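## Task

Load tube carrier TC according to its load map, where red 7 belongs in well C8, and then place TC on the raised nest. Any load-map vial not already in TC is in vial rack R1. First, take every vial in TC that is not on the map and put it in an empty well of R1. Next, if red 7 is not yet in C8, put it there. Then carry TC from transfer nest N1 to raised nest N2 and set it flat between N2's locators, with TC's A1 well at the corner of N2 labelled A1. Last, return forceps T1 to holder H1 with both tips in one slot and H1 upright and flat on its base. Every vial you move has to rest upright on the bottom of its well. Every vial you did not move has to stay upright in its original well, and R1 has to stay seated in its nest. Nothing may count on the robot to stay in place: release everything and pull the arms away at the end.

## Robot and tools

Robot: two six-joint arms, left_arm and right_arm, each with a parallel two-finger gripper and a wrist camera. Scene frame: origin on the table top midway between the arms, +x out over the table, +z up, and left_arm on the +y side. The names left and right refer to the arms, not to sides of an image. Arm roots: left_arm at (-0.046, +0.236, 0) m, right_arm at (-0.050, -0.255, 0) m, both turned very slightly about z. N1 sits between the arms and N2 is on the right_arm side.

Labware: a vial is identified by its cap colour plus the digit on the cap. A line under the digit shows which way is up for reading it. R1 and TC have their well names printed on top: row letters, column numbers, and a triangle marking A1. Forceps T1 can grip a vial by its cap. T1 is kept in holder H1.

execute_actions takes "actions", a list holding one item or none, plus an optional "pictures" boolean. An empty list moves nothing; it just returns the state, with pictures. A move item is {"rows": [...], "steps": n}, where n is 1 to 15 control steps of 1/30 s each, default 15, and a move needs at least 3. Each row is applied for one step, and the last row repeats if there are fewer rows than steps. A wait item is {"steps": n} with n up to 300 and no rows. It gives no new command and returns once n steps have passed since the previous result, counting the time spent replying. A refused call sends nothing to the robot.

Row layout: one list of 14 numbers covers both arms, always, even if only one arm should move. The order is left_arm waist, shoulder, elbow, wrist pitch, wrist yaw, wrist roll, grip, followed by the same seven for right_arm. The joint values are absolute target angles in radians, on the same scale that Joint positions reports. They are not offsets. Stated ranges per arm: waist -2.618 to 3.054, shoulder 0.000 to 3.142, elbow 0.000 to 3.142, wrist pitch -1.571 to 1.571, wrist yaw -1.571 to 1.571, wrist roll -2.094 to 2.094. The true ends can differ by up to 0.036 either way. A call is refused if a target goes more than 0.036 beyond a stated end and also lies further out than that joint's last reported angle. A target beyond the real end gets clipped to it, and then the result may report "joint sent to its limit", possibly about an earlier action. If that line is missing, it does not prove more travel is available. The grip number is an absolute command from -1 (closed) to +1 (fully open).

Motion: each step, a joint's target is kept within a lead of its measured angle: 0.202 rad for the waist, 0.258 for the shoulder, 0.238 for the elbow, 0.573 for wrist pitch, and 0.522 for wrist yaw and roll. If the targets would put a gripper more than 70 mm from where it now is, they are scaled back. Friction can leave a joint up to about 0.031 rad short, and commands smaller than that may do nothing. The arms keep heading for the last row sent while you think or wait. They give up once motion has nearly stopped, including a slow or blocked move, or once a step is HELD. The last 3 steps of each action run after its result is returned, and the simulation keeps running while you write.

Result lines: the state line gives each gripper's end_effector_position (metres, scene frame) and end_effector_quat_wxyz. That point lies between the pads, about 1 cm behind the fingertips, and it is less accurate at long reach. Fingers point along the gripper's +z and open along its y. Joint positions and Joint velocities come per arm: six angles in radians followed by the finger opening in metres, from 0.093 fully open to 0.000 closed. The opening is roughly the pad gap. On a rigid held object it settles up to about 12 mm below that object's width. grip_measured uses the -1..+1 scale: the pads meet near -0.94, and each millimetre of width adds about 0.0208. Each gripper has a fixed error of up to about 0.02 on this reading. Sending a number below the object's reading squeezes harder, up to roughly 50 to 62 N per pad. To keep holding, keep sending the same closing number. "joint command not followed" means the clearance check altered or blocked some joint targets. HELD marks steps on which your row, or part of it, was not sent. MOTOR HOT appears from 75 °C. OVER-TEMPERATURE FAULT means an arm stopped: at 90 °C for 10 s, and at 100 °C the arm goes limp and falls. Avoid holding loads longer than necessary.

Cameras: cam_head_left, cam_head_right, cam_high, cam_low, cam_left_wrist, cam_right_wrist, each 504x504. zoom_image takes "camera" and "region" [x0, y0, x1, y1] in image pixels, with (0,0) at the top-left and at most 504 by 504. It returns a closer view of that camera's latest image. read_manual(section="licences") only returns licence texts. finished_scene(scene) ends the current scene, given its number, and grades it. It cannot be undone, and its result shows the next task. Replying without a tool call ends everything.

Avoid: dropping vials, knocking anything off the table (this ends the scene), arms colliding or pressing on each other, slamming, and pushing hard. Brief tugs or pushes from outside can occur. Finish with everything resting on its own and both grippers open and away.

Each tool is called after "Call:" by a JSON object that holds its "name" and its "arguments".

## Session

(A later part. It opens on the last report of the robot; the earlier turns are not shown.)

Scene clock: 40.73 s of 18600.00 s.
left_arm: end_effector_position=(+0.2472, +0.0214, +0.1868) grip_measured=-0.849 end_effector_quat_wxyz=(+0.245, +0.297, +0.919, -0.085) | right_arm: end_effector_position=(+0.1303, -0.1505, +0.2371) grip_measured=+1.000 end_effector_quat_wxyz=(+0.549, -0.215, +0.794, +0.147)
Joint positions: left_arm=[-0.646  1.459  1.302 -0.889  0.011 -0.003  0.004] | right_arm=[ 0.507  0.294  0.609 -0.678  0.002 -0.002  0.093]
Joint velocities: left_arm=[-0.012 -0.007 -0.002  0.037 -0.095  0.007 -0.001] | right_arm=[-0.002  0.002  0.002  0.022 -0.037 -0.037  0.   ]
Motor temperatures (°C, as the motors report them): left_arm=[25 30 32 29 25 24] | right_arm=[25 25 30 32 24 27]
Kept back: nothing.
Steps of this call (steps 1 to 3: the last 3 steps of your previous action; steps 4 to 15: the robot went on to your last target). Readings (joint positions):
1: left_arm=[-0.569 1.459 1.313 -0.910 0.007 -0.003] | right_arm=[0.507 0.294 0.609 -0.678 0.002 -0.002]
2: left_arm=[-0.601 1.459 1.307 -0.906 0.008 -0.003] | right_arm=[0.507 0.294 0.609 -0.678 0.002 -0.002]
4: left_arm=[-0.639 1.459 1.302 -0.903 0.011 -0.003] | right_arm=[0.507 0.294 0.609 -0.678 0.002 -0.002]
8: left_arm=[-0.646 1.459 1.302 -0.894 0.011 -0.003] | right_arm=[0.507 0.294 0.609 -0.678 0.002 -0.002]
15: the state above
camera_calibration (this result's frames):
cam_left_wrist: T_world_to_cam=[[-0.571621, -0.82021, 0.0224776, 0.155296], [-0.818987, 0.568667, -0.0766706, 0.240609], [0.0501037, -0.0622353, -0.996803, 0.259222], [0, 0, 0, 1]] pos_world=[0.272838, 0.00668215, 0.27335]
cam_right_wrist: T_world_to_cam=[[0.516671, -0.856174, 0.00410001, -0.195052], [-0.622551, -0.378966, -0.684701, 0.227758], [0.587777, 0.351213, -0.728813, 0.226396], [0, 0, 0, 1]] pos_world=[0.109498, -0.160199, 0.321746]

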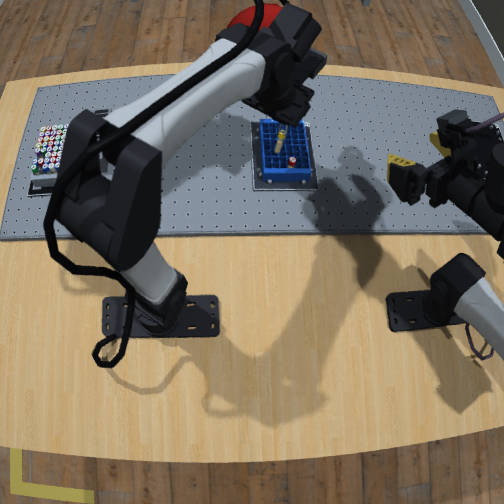

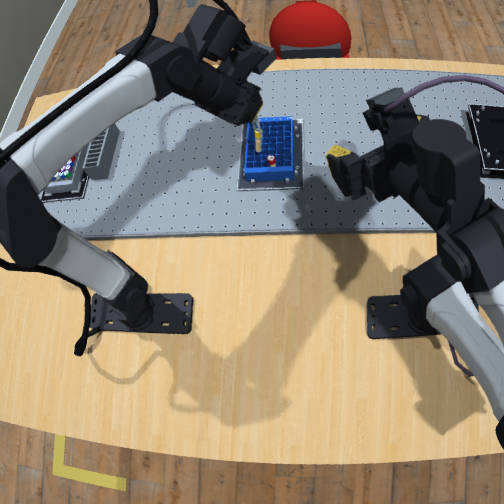

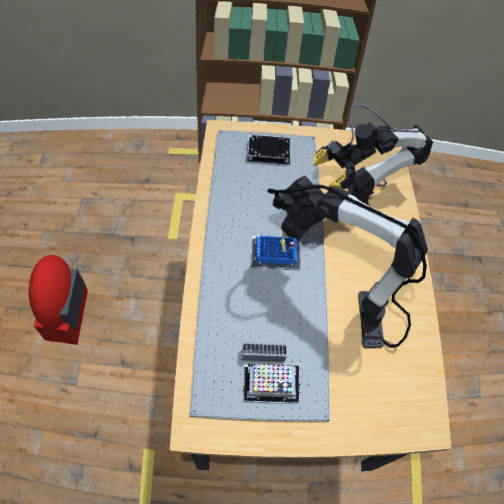

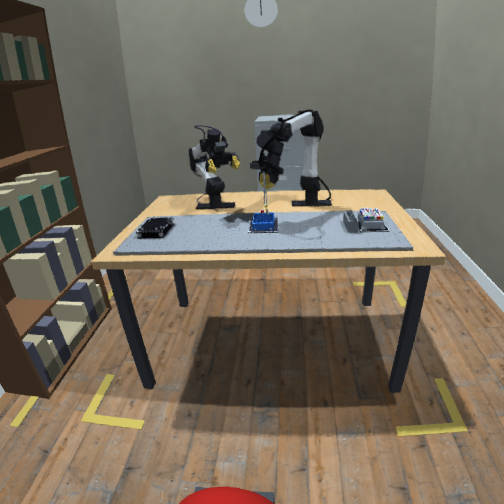

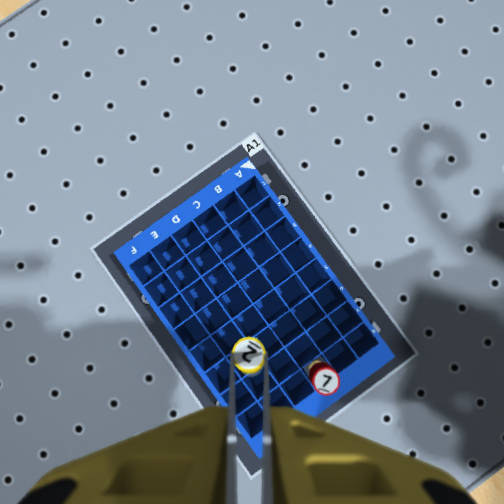

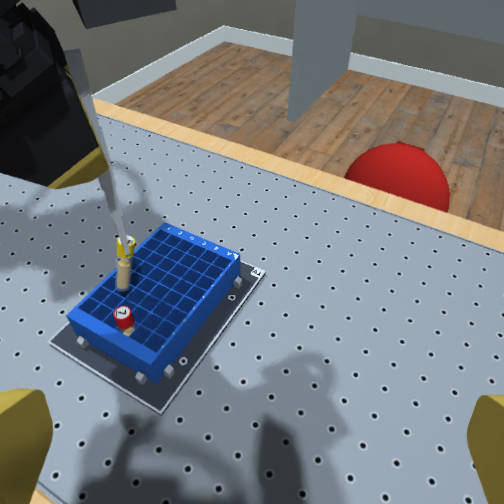

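Call:
{"name": "execute_actions", "arguments": {"actions": [{"rows":[[-0.647,1.45,1.29,-0.865,-0.01,-0.006,-0.86,0.5,0.3,0.6,-0.7,0,0,1],[-0.647,1.45,1.29,-0.865,-0.01,-0.006,-0.86,0.5,0.3,0.6,-0.7,0,0,1],[-0.647,1.45,1.29,-0.865,-0.01,-0.006,-0.86,0.5,0.3,0.6,-0.7,0,0,1],[-0.647,1.45,1.284,-0.86,-0.01,-0.006,-0.86,0.5,0.3,0.6,-0.7,0,0,1],[-0.647,1.45,1.278,-0.854,-0.01,-0.006,-0.86,0.5,0.3,0.6,-0.7,0,0,1],[-0.647,1.45,1.272,-0.848,-0.01,-0.006,-0.86,0.5,0.3,0.6,-0.7,0,0,1],[-0.647,1.45,1.266,-0.842,-0.01,-0.006,-0.86,0.5,0.3,0.6,-0.7,0,0,1],[-0.647,1.45,1.26,-0.836,-0.01,-0.006,-0.86,0.5,0.3,0.6,-0.7,0,0,1],[-0.647,1.45,1.254,-0.83,-0.01,-0.006,-0.86,0.5,0.3,0.6,-0.7,0,0,1],[-0.647,1.45,1.248,-0.824,-0.01,-0.006,-0.86,0.5,0.3,0.6,-0.7,0,0,1],[-0.647,1.45,1.242,-0.818,-0.01,-0.006,-0.86,0.5,0.3,0.6,-0.7,0,0,1],[-0.647,1.45,1.236,-0.812,-0.01,-0.006,-0.86,0.5,0.3,0.6,-0.7,0,0,1],[-0.647,1.45,1.23,-0.806,-0.01,-0.006,-0.86,0.5,0.3,0.6,-0.7,0,0,1]]}]}}

Call:
{"name": "execute_actions", "arguments": {"actions": [{"steps":12}], "pictures": true}}

Call:
{"name": "zoom_image", "arguments": {"camera": "cam_left_wrist", "region": [170,260,330,420]}}

Call:
{"name": "zoom_image", "arguments": {"camera": "cam_right_wrist", "region": [50,200,250,400]}}

Scene clock: 41.47 s of 18600.00 s.
left_arm: end_effector_position=(+0.2479, +0.0231, +0.1757) grip_measured=-0.849 end_effector_quat_wxyz=(+0.244, +0.296, +0.920, -0.079) | right_arm: end_effector_position=(+0.1303, -0.1505, +0.2371) grip_measured=+1.000 end_effector_quat_wxyz=(+0.549, -0.215, +0.794, +0.147)
Joint positions: left_arm=[-0.646  1.459  1.261 -0.853  0.    -0.003  0.004] | right_arm=[ 0.507  0.294  0.609 -0.678  0.002 -0.002  0.093]
Joint velocities: left_arm=[-0.017 -0.017 -0.134  0.212  0.007 -0.022 -0.001] | right_arm=[-0.002  0.012 -0.007 -0.051 -0.081  0.022  0.   ]
Motor temperatures (°C, as the motors report them): left_arm=[25 30 32 29 25 24] | right_arm=[25 25 30 32 24 27]
Steps of this call (steps 1 to 10: the robot went on to your last target; steps 11 to 22: the first 12 steps of this action). Readings (joint positions):
11: left_arm=[-0.646 1.459 1.302 -0.888 0.010 -0.003] | right_arm=[0.507 0.294 0.609 -0.678 0.002 -0.002]
12: left_arm=[-0.646 1.459 1.302 -0.888 0.008 -0.003] | right_arm=[0.507 0.294 0.609 -0.678 0.002 -0.002]
14: left_arm=[-0.646 1.459 1.302 -0.888 0.005 -0.003] | right_arm=[0.507 0.294 0.609 -0.678 0.002 -0.002]
18: left_arm=[-0.646 1.459 1.287 -0.872 0.002 -0.003] | right_arm=[0.507 0.294 0.609 -0.678 0.002 -0.002]
22: the state above

Scene clock: 41.87 s of 18600.00 s.
left_arm: end_effector_position=(+0.2503, +0.0216, +0.1733) grip_measured=-0.849 end_effector_quat_wxyz=(+0.250, +0.295, +0.919, -0.081) | right_arm: end_effector_position=(+0.1303, -0.1505, +0.2371) grip_measured=+1.000 end_effector_quat_wxyz=(+0.549, -0.215, +0.794, +0.147)
Joint positions: left_arm=[-0.646  1.459  1.245 -0.824 -0.001 -0.003  0.004] | right_arm=[ 0.507  0.294  0.609 -0.678  0.002 -0.002  0.093]
Joint velocities: left_arm=[-0.022 -0.002  0.007 -0.037  0.051 -0.037  0.001] | right_arm=[-0.022 -0.007  0.007  0.007  0.051 -0.095  0.   ]
Motor temperatures (°C, as the motors report them): left_arm=[25 30 32 29 25 24] | right_arm=[25 25 30 32 24 27]
Kept back: nothing.
Steps of this call (steps 1 to 3: the last 3 steps of your previous action; steps 4 to 12: the robot went on to your last target). Readings (joint positions):
1: left_arm=[-0.646 1.459 1.257 -0.843 -0.000 -0.003] | right_arm=[0.507 0.294 0.609 -0.678 0.002 -0.002]
2: left_arm=[-0.646 1.459 1.255 -0.837 -0.000 -0.003] | right_arm=[0.507 0.294 0.609 -0.678 0.002 -0.002]
4: left_arm=[-0.646 1.459 1.250 -0.829 -0.000 -0.003] | right_arm=[0.507 0.294 0.609 -0.678 0.002 -0.002]
8: left_arm=[-0.646 1.459 1.247 -0.824 -0.001 -0.003] | right_arm=[0.507 0.294 0.609 -0.678 0.002 -0.002]
12: the state above
camera_calibration (this result's frames):
cam_left_wrist: T_world_to_cam=[[-0.566939, -0.823666, 0.0124146, 0.158196], [-0.821379, 0.564091, -0.0844889, 0.244036], [0.0625877, -0.0580972, -0.996347, 0.242343], [0, 0, 0, 1]] pos_world=[0.274966, 0.0067218, 0.260112]
cam_right_wrist: T_world_to_cam=[[0.516671, -0.856174, 0.00410001, -0.195052], [-0.622551, -0.378966, -0.684701, 0.227758], [0.587777, 0.351213, -0.728813, 0.226396], [0, 0, 0, 1]] pos_world=[0.109498, -0.160199, 0.321746]

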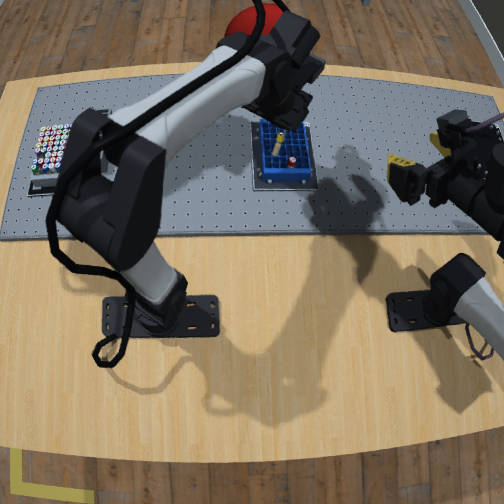

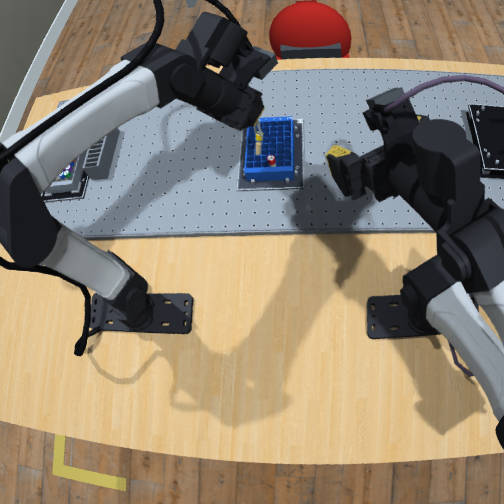

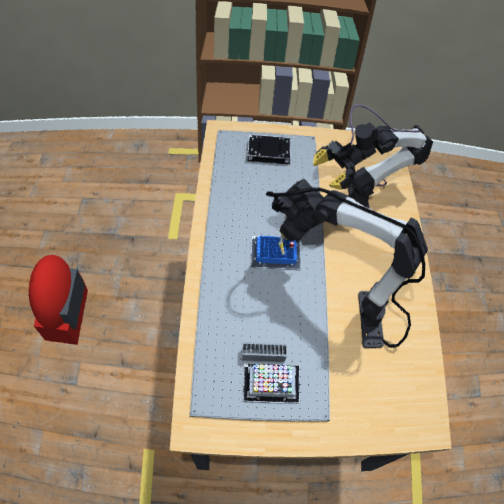

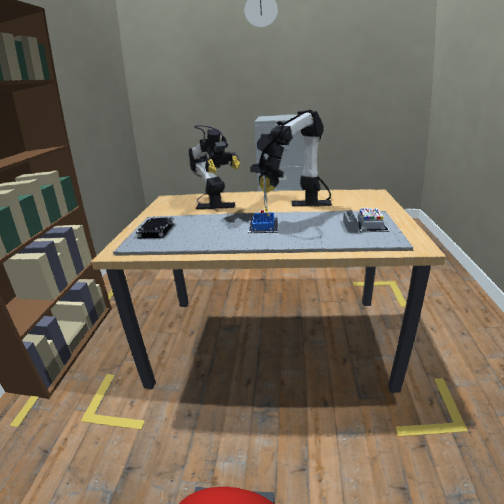

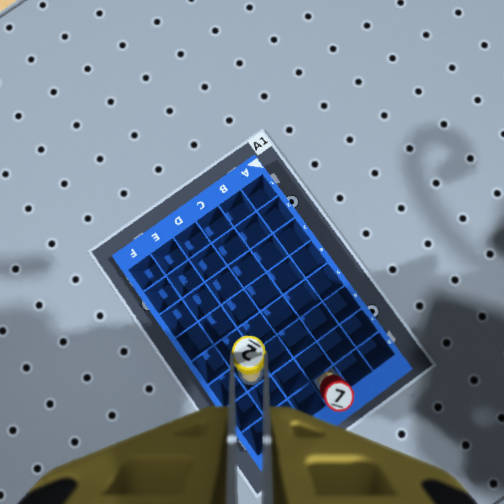

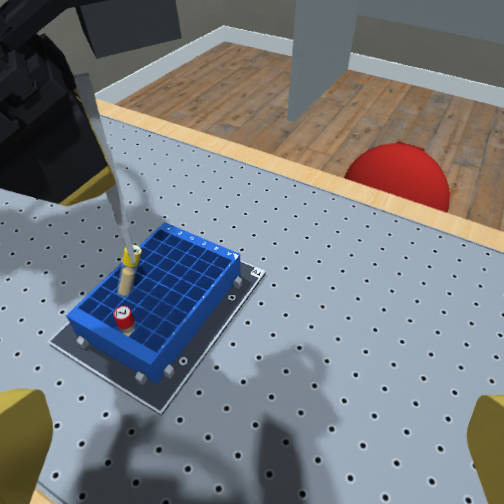

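Region (170, 260, 330, 420) of cam_left_wrist's 504x504 image, scaled by 3.150, with more detail than that image has.

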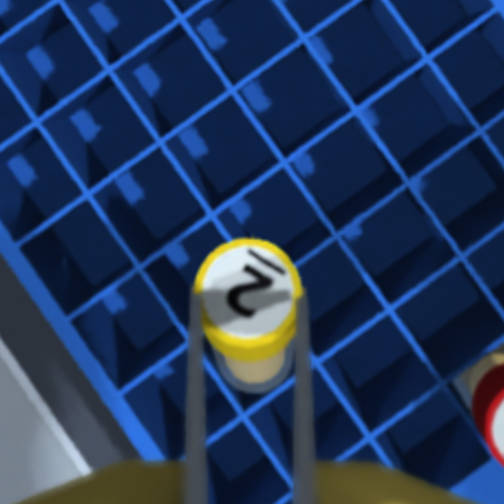

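Region (50, 200, 250, 400) of cam_right_wrist's 504x504 image, scaled by 2.520, with more detail than that image has.

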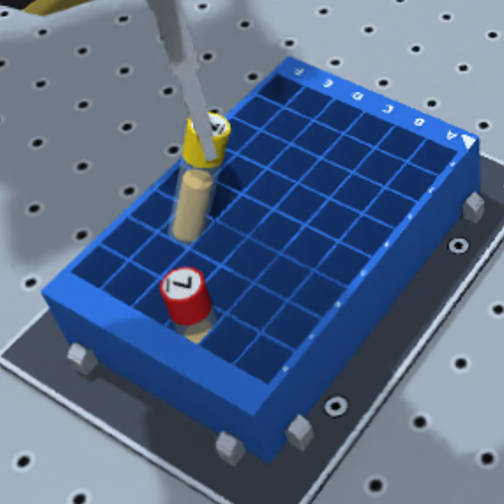

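Call:
{"name": "execute_actions", "arguments": {"actions": [{"rows":[[-0.647,1.432,1.232,-0.815,-0.005,-0.006,-0.86,0.5,0.3,0.6,-0.7,0,0,1],[-0.647,1.428,1.23,-0.815,-0.005,-0.006,-0.86,0.5,0.3,0.6,-0.7,0,0,1],[-0.647,1.424,1.226,-0.815,-0.005,-0.006,-0.86,0.5,0.3,0.6,-0.7,0,0,1],[-0.647,1.42,1.222,-0.815,-0.005,-0.006,-0.86,0.5,0.3,0.6,-0.7,0,0,1],[-0.647,1.416,1.218,-0.815,-0.005,-0.006,-0.86,0.5,0.3,0.6,-0.7,0,0,1],[-0.647,1.412,1.214,-0.815,-0.005,-0.006,-0.86,0.5,0.3,0.6,-0.7,0,0,1],[-0.647,1.408,1.21,-0.815,-0.005,-0.006,-0.86,0.5,0.3,0.6,-0.7,0,0,1],[-0.647,1.404,1.206,-0.815,-0.005,-0.006,-0.86,0.5,0.3,0.6,-0.7,0,0,1],[-0.647,1.40,1.202,-0.815,-0.005,-0.006,-0.86,0.5,0.3,0.6,-0.7,0,0,1],[-0.647,1.396,1.198,-0.815,-0.005,-0.006,-0.86,0.5,0.3,0.6,-0.7,0,0,1],[-0.647,1.392,1.194,-0.815,-0.005,-0.006,-0.86,0.5,0.3,0.6,-0.7,0,0,1],[-0.647,1.388,1.19,-0.815,-0.005,-0.006,-0.86,0.5,0.3,0.6,-0.7,0,0,1],[-0.647,1.384,1.185,-0.815,-0.005,-0.006,-0.86,0.5,0.3,0.6,-0.7,0,0,1],[-0.647,1.38,1.18,-0.815,-0.005,-0.006,-0.86,0.5,0.3,0.6,-0.7,0,0,1],[-0.647,1.378,1.176,-0.815,-0.005,-0.006,-0.86,0.5,0.3,0.6,-0.7,0,0,1]]}]}}

Call:
{"name": "execute_actions", "arguments": {"actions": [{"steps":12}], "pictures": true}}

Call:
{"name": "zoom_image", "arguments": {"camera": "cam_left_wrist", "region": [170,260,330,420]}}

Call:
{"name": "zoom_image", "arguments": {"camera": "cam_right_wrist", "region": [50,200,250,400]}}

Scene clock: 42.57 s of 18600.00 s.
left_arm: end_effector_position=(+0.2433, +0.0267, +0.1750) grip_measured=-0.849 end_effector_quat_wxyz=(+0.254, +0.295, +0.917, -0.082) | right_arm: end_effector_position=(+0.1303, -0.1505, +0.2371) grip_measured=+1.000 end_effector_quat_wxyz=(+0.549, -0.215, +0.794, +0.147)
Joint positions: left_arm=[-0.646  1.42   1.213 -0.824 -0.001 -0.003  0.004] | right_arm=[ 0.507  0.294  0.609 -0.678  0.002 -0.002  0.093]
Joint velocities: left_arm=[ 0.007 -0.125 -0.115  0.037  0.051 -0.007 -0.001] | right_arm=[-0.012 -0.007  0.002 -0.007  0.007 -0.022  0.   ]
Motor temperatures (°C, as the motors report them): left_arm=[25 31 32 29 25 24] | right_arm=[25 25 30 32 24 27]
Steps of this call (steps 1 to 9: the robot went on to your last target; steps 10 to 21: the first 12 steps of this action). Readings (joint positions):
10: left_arm=[-0.646 1.459 1.245 -0.824 -0.001 -0.003] | right_arm=[0.507 0.294 0.609 -0.678 0.002 -0.002]
11: left_arm=[-0.646 1.459 1.245 -0.824 -0.001 -0.003] | right_arm=[0.507 0.294 0.609 -0.678 0.002 -0.002]
13: left_arm=[-0.646 1.458 1.243 -0.824 -0.001 -0.003] | right_arm=[0.507 0.294 0.609 -0.678 0.002 -0.002]
17: left_arm=[-0.646 1.438 1.227 -0.824 -0.001 -0.003] | right_arm=[0.507 0.294 0.609 -0.678 0.002 -0.002]
21: the state above

Scene clock: 42.97 s of 18600.00 s.
left_arm: end_effector_position=(+0.2390, +0.0298, +0.1730) grip_measured=-0.850 end_effector_quat_wxyz=(+0.252, +0.295, +0.918, -0.081) | right_arm: end_effector_position=(+0.1303, -0.1505, +0.2371) grip_measured=+1.000 end_effector_quat_wxyz=(+0.549, -0.215, +0.794, +0.147)
Joint positions: left_arm=[-0.646  1.402  1.192 -0.824 -0.001 -0.003  0.004] | right_arm=[ 0.507  0.294  0.609 -0.678  0.002 -0.002  0.093]
Joint velocities: left_arm=[ 0.002 -0.007 -0.007  0.007 -0.022 -0.066 -0.001] | right_arm=[ 0.002  0.007 -0.007 -0.051 -0.022 -0.037  0.   ]
Motor temperatures (°C, as the motors report them): left_arm=[25 31 32 29 25 24] | right_arm=[25 25 30 32 24 27]
Kept back: nothing.
Steps of this call (steps 1 to 3: the last 3 steps of your previous action; steps 4 to 12: the robot went on to your last target). Readings (joint positions):
1: left_arm=[-0.646 1.416 1.209 -0.824 -0.001 -0.003] | right_arm=[0.507 0.294 0.609 -0.678 0.002 -0.002]
2: left_arm=[-0.646 1.411 1.205 -0.824 -0.001 -0.003] | right_arm=[0.507 0.294 0.609 -0.678 0.002 -0.002]
4: left_arm=[-0.646 1.404 1.197 -0.824 -0.001 -0.003] | right_arm=[0.507 0.294 0.609 -0.678 0.002 -0.002]
8: left_arm=[-0.646 1.402 1.192 -0.824 -0.001 -0.003] | right_arm=[0.507 0.294 0.609 -0.678 0.002 -0.002]
12: the state above
camera_calibration (this result's frames):
cam_left_wrist: T_world_to_cam=[[-0.566993, -0.823627, 0.0125355, 0.158508], [-0.821001, 0.563818, -0.0898077, 0.230928], [0.0669004, -0.061212, -0.99588, 0.2422], [0, 0, 0, 1]] pos_world=[0.263262, 0.0151753, 0.259954]
cam_right_wrist: T_world_to_cam=[[0.516671, -0.856174, 0.00410001, -0.195052], [-0.622551, -0.378966, -0.684701, 0.227758], [0.587777, 0.351213, -0.728813, 0.226396], [0, 0, 0, 1]] pos_world=[0.109498, -0.160199, 0.321746]

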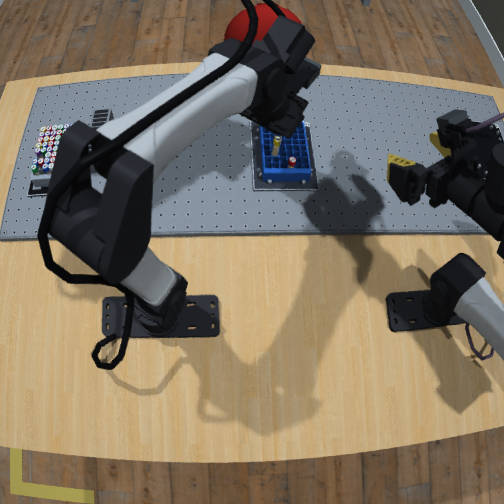

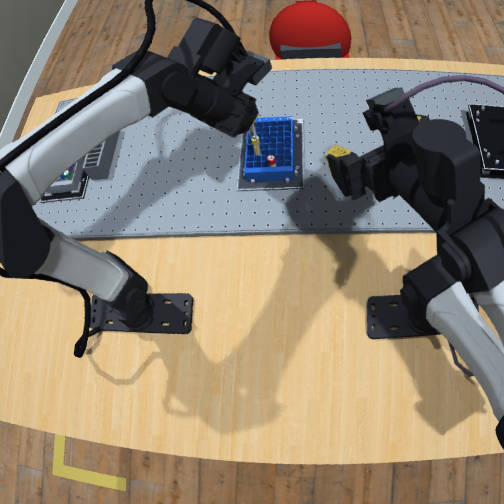

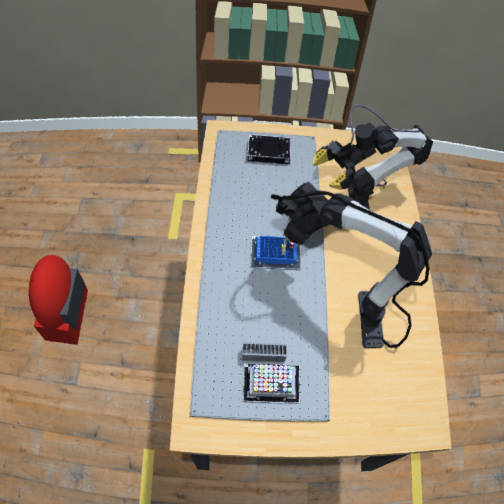

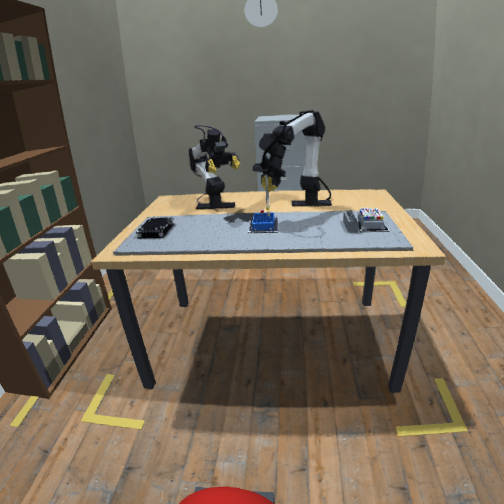

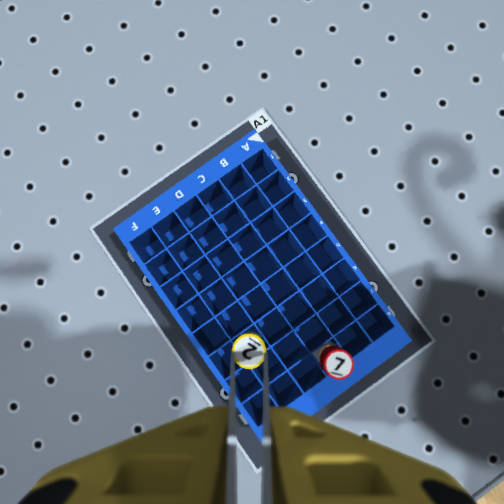

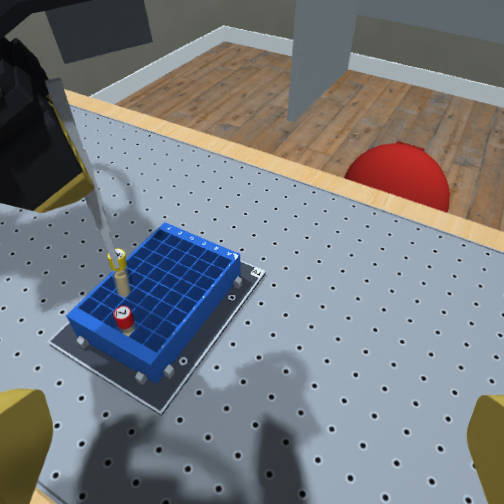

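Region (170, 260, 330, 420) of cam_left_wrist's 504x504 image, scaled by 3.150, with more detail than that image has.

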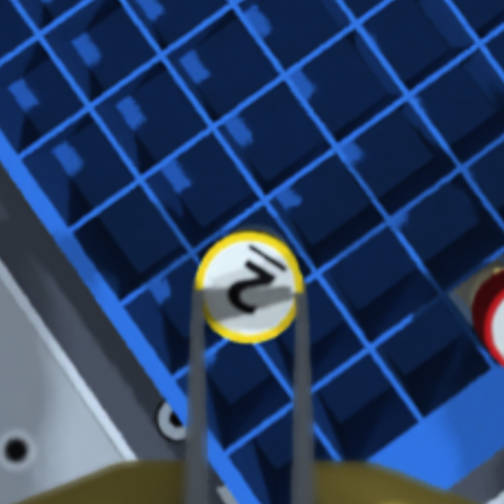

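Region (50, 200, 250, 400) of cam_right_wrist's 504x504 image, scaled by 2.520, with more detail than that image has.

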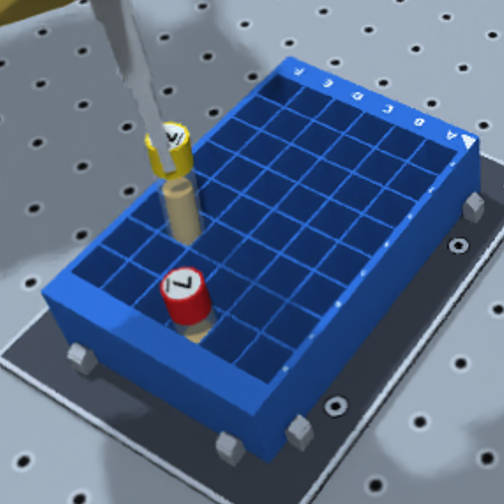

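Call:
{"name": "execute_actions", "arguments": {"actions": [{"rows":[[-0.647,1.39,1.171,-0.802,-0.005,-0.006,-0.86,0.5,0.3,0.6,-0.7,0,0,1],[-0.647,1.39,1.166,-0.802,-0.005,-0.006,-0.86,0.5,0.3,0.6,-0.7,0,0,1],[-0.647,1.39,1.161,-0.802,-0.005,-0.006,-0.86,0.5,0.3,0.6,-0.7,0,0,1],[-0.647,1.39,1.156,-0.796,-0.005,-0.006,-0.86,0.5,0.3,0.6,-0.7,0,0,1],[-0.647,1.39,1.151,-0.791,-0.005,-0.006,-0.86,0.5,0.3,0.6,-0.7,0,0,1],[-0.647,1.39,1.146,-0.786,-0.005,-0.006,-0.86,0.5,0.3,0.6,-0.7,0,0,1],[-0.647,1.39,1.141,-0.781,-0.005,-0.006,-0.86,0.5,0.3,0.6,-0.7,0,0,1],[-0.647,1.39,1.136,-0.776,-0.005,-0.006,-0.86,0.5,0.3,0.6,-0.7,0,0,1],[-0.647,1.39,1.131,-0.771,-0.005,-0.006,-0.86,0.5,0.3,0.6,-0.7,0,0,1],[-0.647,1.39,1.126,-0.766,-0.005,-0.006,-0.86,0.5,0.3,0.6,-0.7,0,0,1],[-0.647,1.39,1.121,-0.761,-0.005,-0.006,-0.86,0.5,0.3,0.6,-0.7,0,0,1],[-0.647,1.39,1.116,-0.756,-0.005,-0.006,-0.86,0.5,0.3,0.6,-0.7,0,0,1],[-0.647,1.39,1.111,-0.751,-0.005,-0.006,-0.86,0.5,0.3,0.6,-0.7,0,0,1],[-0.647,1.39,1.106,-0.746,-0.005,-0.006,-0.86,0.5,0.3,0.6,-0.7,0,0,1],[-0.647,1.39,1.104,-0.743,-0.005,-0.006,-0.86,0.5,0.3,0.6,-0.7,0,0,1]]}]}}

Call:
{"name": "execute_actions", "arguments": {"actions": [{"steps":10}]}}

Call:
{"name": "execute_actions", "arguments": {"actions": [{"rows":[[-0.647,1.39,1.104,-0.743,-0.005,-0.006,-0.745,0.5,0.3,0.6,-0.7,0,0,1]],"steps":12}], "pictures": true}}

Call:
{"name": "zoom_image", "arguments": {"camera": "cam_left_wrist", "region": [180,280,320,420]}}

Call:
{"name": "zoom_image", "arguments": {"camera": "cam_right_wrist", "region": [50,200,250,400]}}

Scene clock: 43.73 s of 18600.00 s.
left_arm: end_effector_position=(+0.2347, +0.0328, +0.1565) grip_measured=-0.856 end_effector_quat_wxyz=(+0.241, +0.296, +0.921, -0.078) | right_arm: end_effector_position=(+0.1303, -0.1505, +0.2371) grip_measured=+1.000 end_effector_quat_wxyz=(+0.549, -0.215, +0.794, +0.147)
Joint positions: left_arm=[-0.646  1.402  1.139 -0.796 -0.001 -0.003  0.004] | right_arm=[ 0.507  0.294  0.609 -0.678  0.002 -0.002  0.093]
Joint velocities: left_arm=[-0.012 -0.002 -0.144  0.095 -0.051  0.066 -0.001] | right_arm=[-0.007  0.002  0.007 -0.022  0.022  0.037  0.   ]
Motor temperatures (°C, as the motors report them): left_arm=[25 31 32 29 25 24] | right_arm=[25 25 30 33 24 27]
Steps of this call (steps 1 to 11: the robot went on to your last target; steps 12 to 23: the first 12 steps of this action). Readings (joint positions):
12: left_arm=[-0.646 1.402 1.192 -0.823 -0.001 -0.003] | right_arm=[0.507 0.294 0.609 -0.678 0.002 -0.002]
13: left_arm=[-0.646 1.402 1.190 -0.821 -0.001 -0.003] | right_arm=[0.507 0.294 0.609 -0.678 0.002 -0.002]
15: left_arm=[-0.646 1.402 1.183 -0.816 -0.001 -0.003] | right_arm=[0.507 0.294 0.609 -0.678 0.002 -0.002]
19: left_arm=[-0.646 1.402 1.160 -0.807 -0.001 -0.003] | right_arm=[0.507 0.294 0.609 -0.678 0.002 -0.002]
23: the state above

Scene clock: 44.07 s of 18600.00 s.
left_arm: end_effector_position=(+0.2353, +0.0324, +0.1517) grip_measured=-0.856 end_effector_quat_wxyz=(+0.243, +0.296, +0.920, -0.078) | right_arm: end_effector_position=(+0.1303, -0.1505, +0.2371) grip_measured=+1.000 end_effector_quat_wxyz=(+0.549, -0.215, +0.794, +0.147)
Joint positions: left_arm=[-0.646  1.402  1.117 -0.77  -0.001 -0.003  0.004] | right_arm=[ 0.507  0.294  0.609 -0.678  0.002 -0.002  0.093]
Joint velocities: left_arm=[-0.022 -0.007 -0.002  0.081 -0.022  0.022 -0.   ] | right_arm=[-0.002 -0.007  0.002 -0.066 -0.037  0.037  0.   ]
Motor temperatures (°C, as the motors report them): left_arm=[25 31 32 29 25 24] | right_arm=[25 25 30 33 24 27]
Kept back: nothing.
Steps of this call (steps 1 to 3: the last 3 steps of your previous action; steps 4 to 10: the robot went on to your last target). Readings (joint positions):
1: left_arm=[-0.646 1.402 1.134 -0.792 -0.001 -0.003] | right_arm=[0.507 0.294 0.609 -0.678 0.002 -0.002]
2: left_arm=[-0.646 1.402 1.129 -0.788 -0.001 -0.003] | right_arm=[0.507 0.294 0.609 -0.678 0.002 -0.002]
4: left_arm=[-0.646 1.402 1.121 -0.781 -0.001 -0.003] | right_arm=[0.507 0.294 0.609 -0.678 0.002 -0.002]
8: left_arm=[-0.646 1.402 1.117 -0.774 -0.001 -0.003] | right_arm=[0.507 0.294 0.609 -0.678 0.002 -0.002]
10: the state above

Scene clock: 44.37 s of 18600.00 s.
left_arm: end_effector_position=(+0.2360, +0.0320, +0.1521) grip_measured=-0.747 end_effector_quat_wxyz=(+0.245, +0.296, +0.920, -0.079) | right_arm: end_effector_position=(+0.1303, -0.1505, +0.2371) grip_measured=+1.000 end_effector_quat_wxyz=(+0.549, -0.215, +0.794, +0.147)
Joint positions: left_arm=[-0.646  1.402  1.117 -0.766 -0.001 -0.003  0.009] | right_arm=[ 0.507  0.294  0.609 -0.678  0.002 -0.002  0.093]
Joint velocities: left_arm=[ 0.012 -0.012  0.017 -0.022  0.022 -0.022  0.001] | right_arm=[-0.002 -0.007 -0.007  0.007 -0.022 -0.066  0.   ]
Motor temperatures (°C, as the motors report them): left_arm=[25 31 32 29 25 24] | right_arm=[25 25 30 33 24 27]
Steps of this call (steps 1 to 9: the first 9 steps of this action). Readings (joint positions):
1: left_arm=[-0.646 1.402 1.117 -0.769 -0.001 -0.003] | right_arm=[0.507 0.294 0.609 -0.678 0.002 -0.002]
2: left_arm=[-0.646 1.402 1.117 -0.768 -0.001 -0.003] | right_arm=[0.507 0.294 0.609 -0.678 0.002 -0.002]
4: left_arm=[-0.646 1.402 1.117 -0.768 -0.001 -0.003] | right_arm=[0.507 0.294 0.609 -0.678 0.002 -0.002]
8: left_arm=[-0.646 1.402 1.117 -0.766 -0.001 -0.003] | right_arm=[0.507 0.294 0.609 -0.678 0.002 -0.002]
9: the state above
camera_calibration (this result's frames):
cam_left_wrist: T_world_to_cam=[[-0.566821, -0.823751, 0.0121457, 0.158876], [-0.822132, 0.564635, -0.0727031, 0.222979], [0.0530314, -0.0511951, -0.99728, 0.224931], [0, 0, 0, 1]] pos_world=[0.261444, 0.0164882, 0.238601]
cam_right_wrist: T_world_to_cam=[[0.516671, -0.856174, 0.00410001, -0.195052], [-0.622551, -0.378966, -0.684701, 0.227758], [0.587777, 0.351213, -0.728813, 0.226396], [0, 0, 0, 1]] pos_world=[0.109498, -0.160199, 0.321746]

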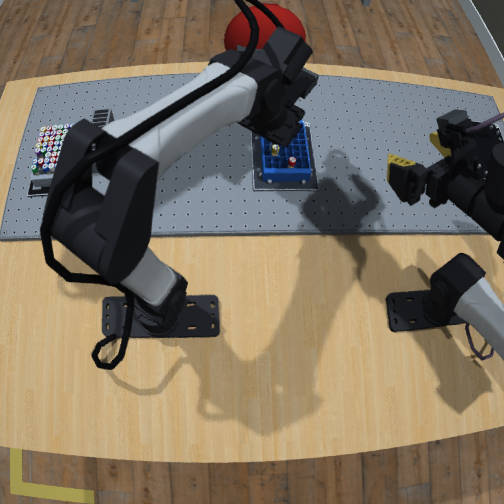

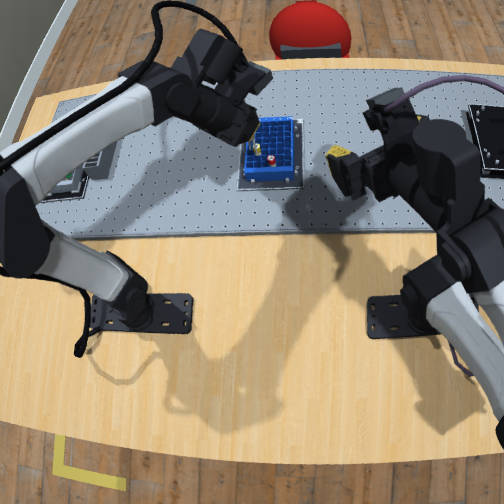

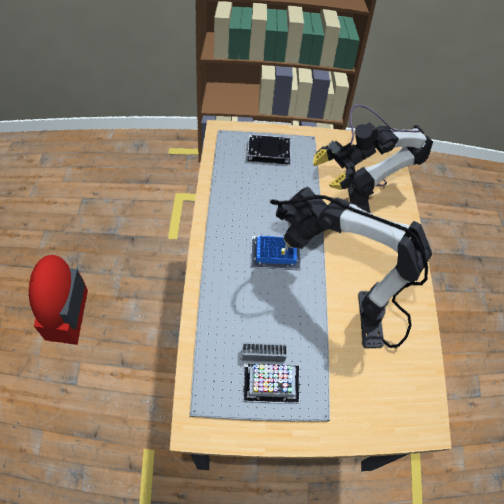

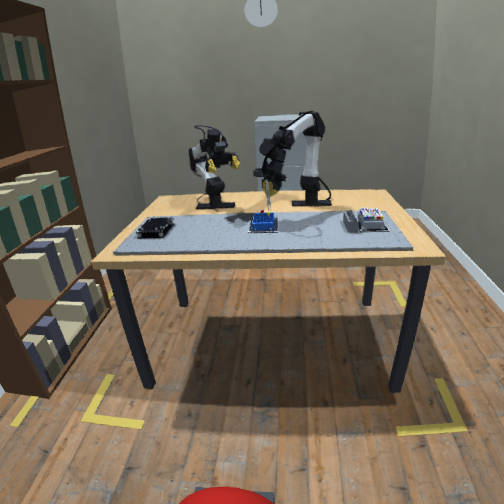

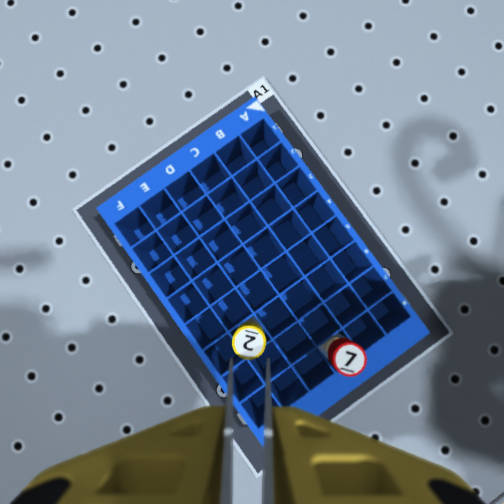

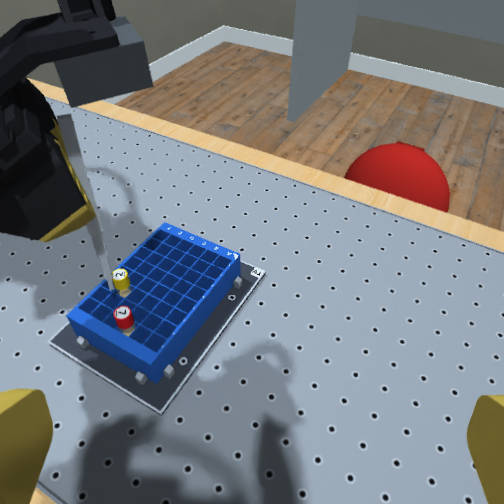

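Region (180, 280, 320, 420) of cam_left_wrist's 504x504 image, scaled by 3.600, with more detail than that image has.

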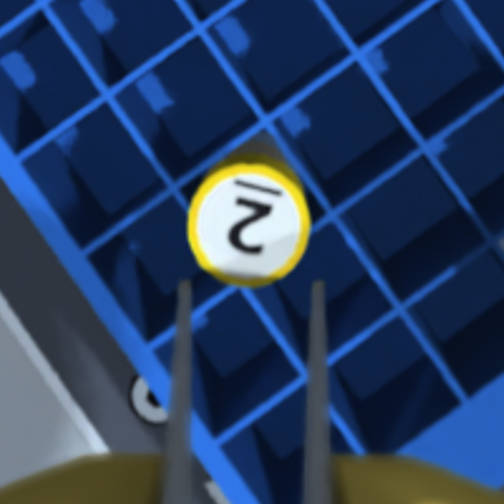

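Region (50, 200, 250, 400) of cam_right_wrist's 504x504 image, scaled by 2.520, with more detail than that image has.

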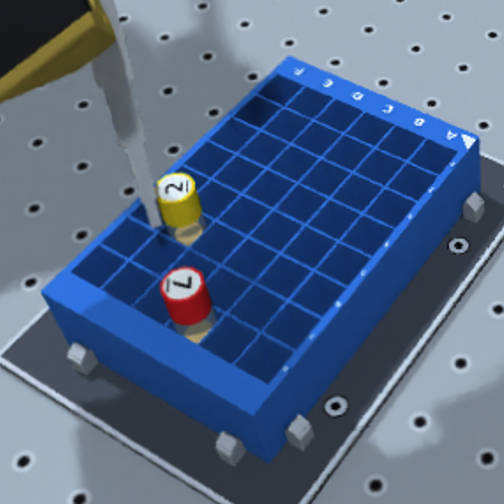

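Call:
{"name": "execute_actions", "arguments": {"actions": [{"rows":[[-0.647,1.43,1.11,-0.712,-0.005,-0.006,-0.735,0.5,0.3,0.6,-0.7,0,0,1]]}]}}

Call:
{"name": "execute_actions", "arguments": {"actions": [{"steps":8}], "pictures": true}}

Call:
{"name": "zoom_image", "arguments": {"camera": "cam_left_wrist", "region": [180,280,320,420]}}

Call:
{"name": "zoom_image", "arguments": {"camera": "cam_right_wrist", "region": [70,230,170,330]}}

Scene clock: 44.93 s of 18600.00 s.
left_arm: end_effector_position=(+0.2413, +0.0281, +0.1522) grip_measured=-0.738 end_effector_quat_wxyz=(+0.253, +0.295, +0.918, -0.082) | right_arm: end_effector_position=(+0.1303, -0.1505, +0.2371) grip_measured=+1.000 end_effector_quat_wxyz=(+0.549, -0.215, +0.794, +0.147)
Joint positions: left_arm=[-0.646  1.413  1.117 -0.737 -0.001 -0.003  0.01 ] | right_arm=[ 0.507  0.294  0.609 -0.678  0.002 -0.002  0.093]
Joint velocities: left_arm=[-0.007  0.002  0.007 -0.037 -0.007  0.037 -0.001] | right_arm=[-0.007 -0.002 -0.012 -0.022 -0.081 -0.007  0.   ]
Motor temperatures (°C, as the motors report them): left_arm=[25 31 32 29 25 24] | right_arm=[25 25 30 33 24 27]
Steps of this call (steps 1 to 3: the last 3 steps of your previous action; steps 4 to 5: the robot went on to your last target; steps 6 to 17: the first 12 steps of this action). Readings (joint positions):
6: left_arm=[-0.646 1.402 1.117 -0.763 -0.001 -0.003] | right_arm=[0.507 0.294 0.609 -0.678 0.002 -0.002]
7: left_arm=[-0.646 1.403 1.117 -0.758 -0.001 -0.003] | right_arm=[0.507 0.294 0.609 -0.678 0.002 -0.002]
9: left_arm=[-0.646 1.408 1.117 -0.748 -0.001 -0.003] | right_arm=[0.507 0.294 0.609 -0.678 0.002 -0.002]
13: left_arm=[-0.646 1.413 1.117 -0.740 -0.001 -0.003] | right_arm=[0.507 0.294 0.609 -0.678 0.002 -0.002]
17: the state above

Scene clock: 45.20 s of 18600.00 s.
left_arm: end_effector_position=(+0.2416, +0.0279, +0.1524) grip_measured=-0.738 end_effector_quat_wxyz=(+0.254, +0.295, +0.917, -0.082) | right_arm: end_effector_position=(+0.1303, -0.1505, +0.2371) grip_measured=+1.000 end_effector_quat_wxyz=(+0.549, -0.215, +0.794, +0.147)
Joint positions: left_arm=[-0.646  1.413  1.117 -0.735 -0.001 -0.003  0.01 ] | right_arm=[ 0.507  0.294  0.609 -0.678  0.002 -0.002  0.093]
Joint velocities: left_arm=[-0.002 -0.002  0.002 -0.007  0.037 -0.022 -0.001] | right_arm=[-0.017 -0.002  0.002  0.007 -0.022 -0.007  0.   ]
Motor temperatures (°C, as the motors report them): left_arm=[25 31 32 29 25 24] | right_arm=[25 25 30 33 24 27]
Kept back: nothing.
Steps of this call (steps 1 to 3: the last 3 steps of your previous action; steps 4 to 8: the robot went on to your last target). Readings (joint positions):
1: left_arm=[-0.646 1.413 1.117 -0.736 -0.001 -0.003] | right_arm=[0.507 0.294 0.609 -0.678 0.002 -0.002]
2: left_arm=[-0.646 1.413 1.117 -0.736 -0.001 -0.003] | right_arm=[0.507 0.294 0.609 -0.678 0.002 -0.002]
4: left_arm=[-0.646 1.413 1.117 -0.736 -0.001 -0.003] | right_arm=[0.507 0.294 0.609 -0.678 0.002 -0.002]
8: the state above
camera_calibration (this result's frames):
cam_left_wrist: T_world_to_cam=[[-0.567028, -0.823602, 0.012613, 0.158689], [-0.820747, 0.563634, -0.0932257, 0.232757], [0.0696717, -0.0632136, -0.995565, 0.220769], [0, 0, 0, 1]] pos_world=[0.265634, 0.013462, 0.239487]
cam_right_wrist: T_world_to_cam=[[0.516671, -0.856174, 0.00410001, -0.195052], [-0.622551, -0.378966, -0.684701, 0.227758], [0.587777, 0.351213, -0.728813, 0.226396], [0, 0, 0, 1]] pos_world=[0.109498, -0.160199, 0.321746]

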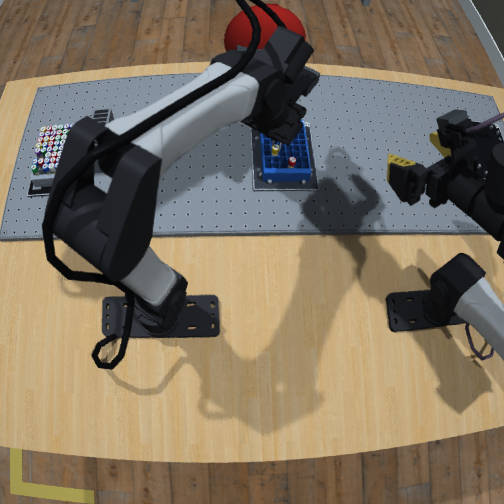

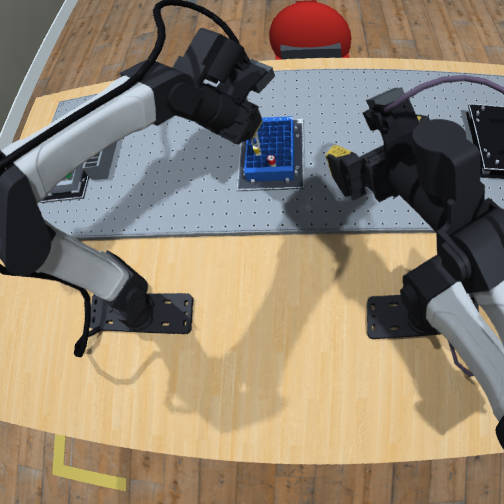

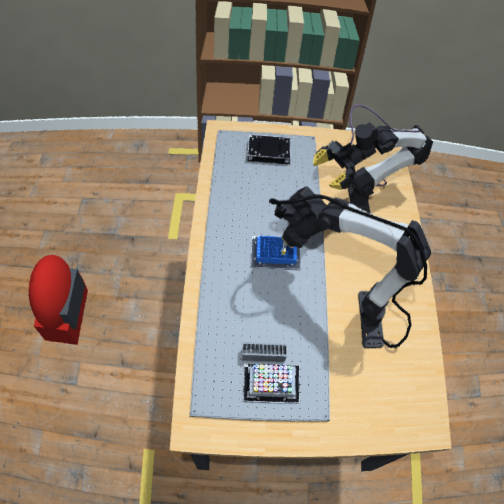

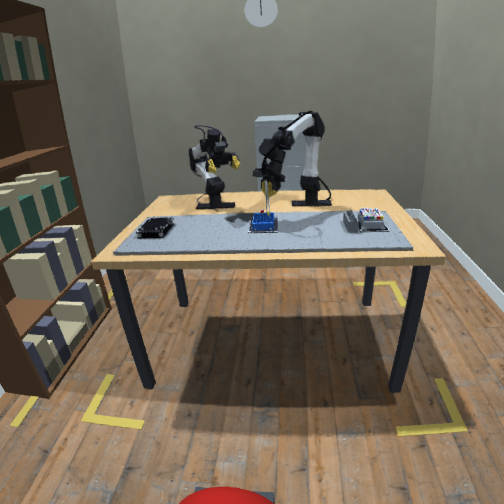

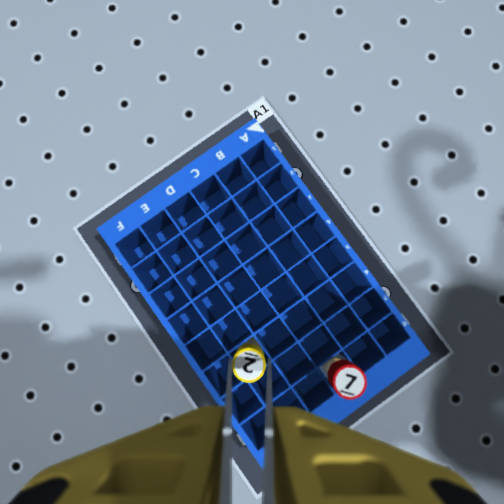

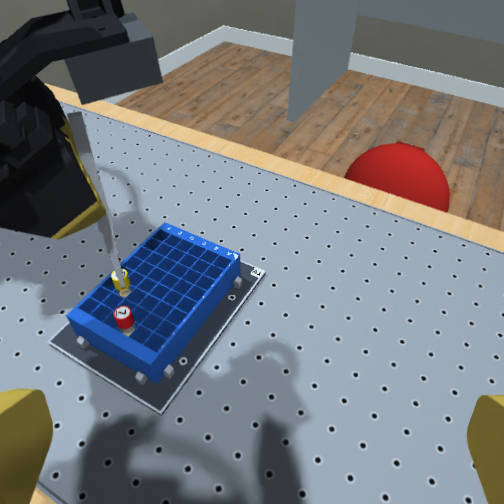

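Region (180, 280, 320, 420) of cam_left_wrist's 504x504 image, scaled by 3.600, with more detail than that image has.

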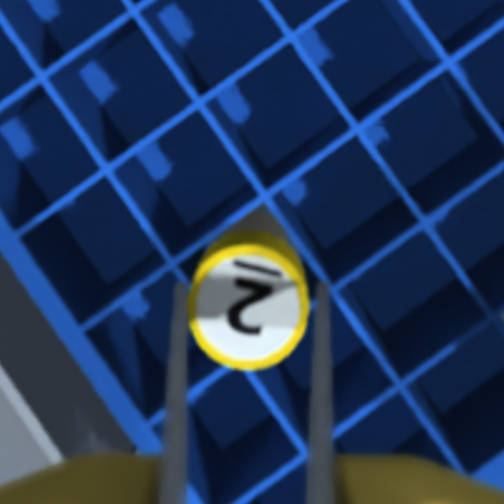

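Region (70, 230, 170, 330) of cam_right_wrist's 504x504 image, scaled by 5.040, with more detail than that image has.

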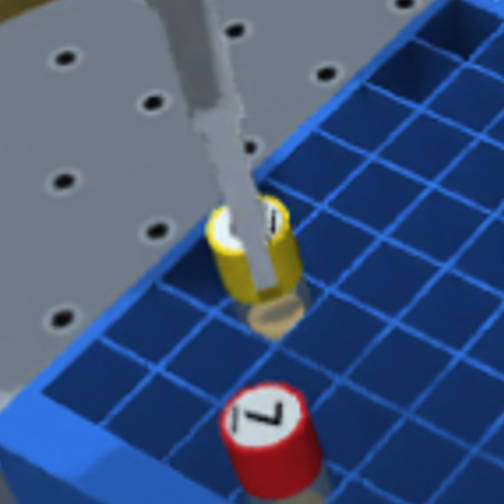

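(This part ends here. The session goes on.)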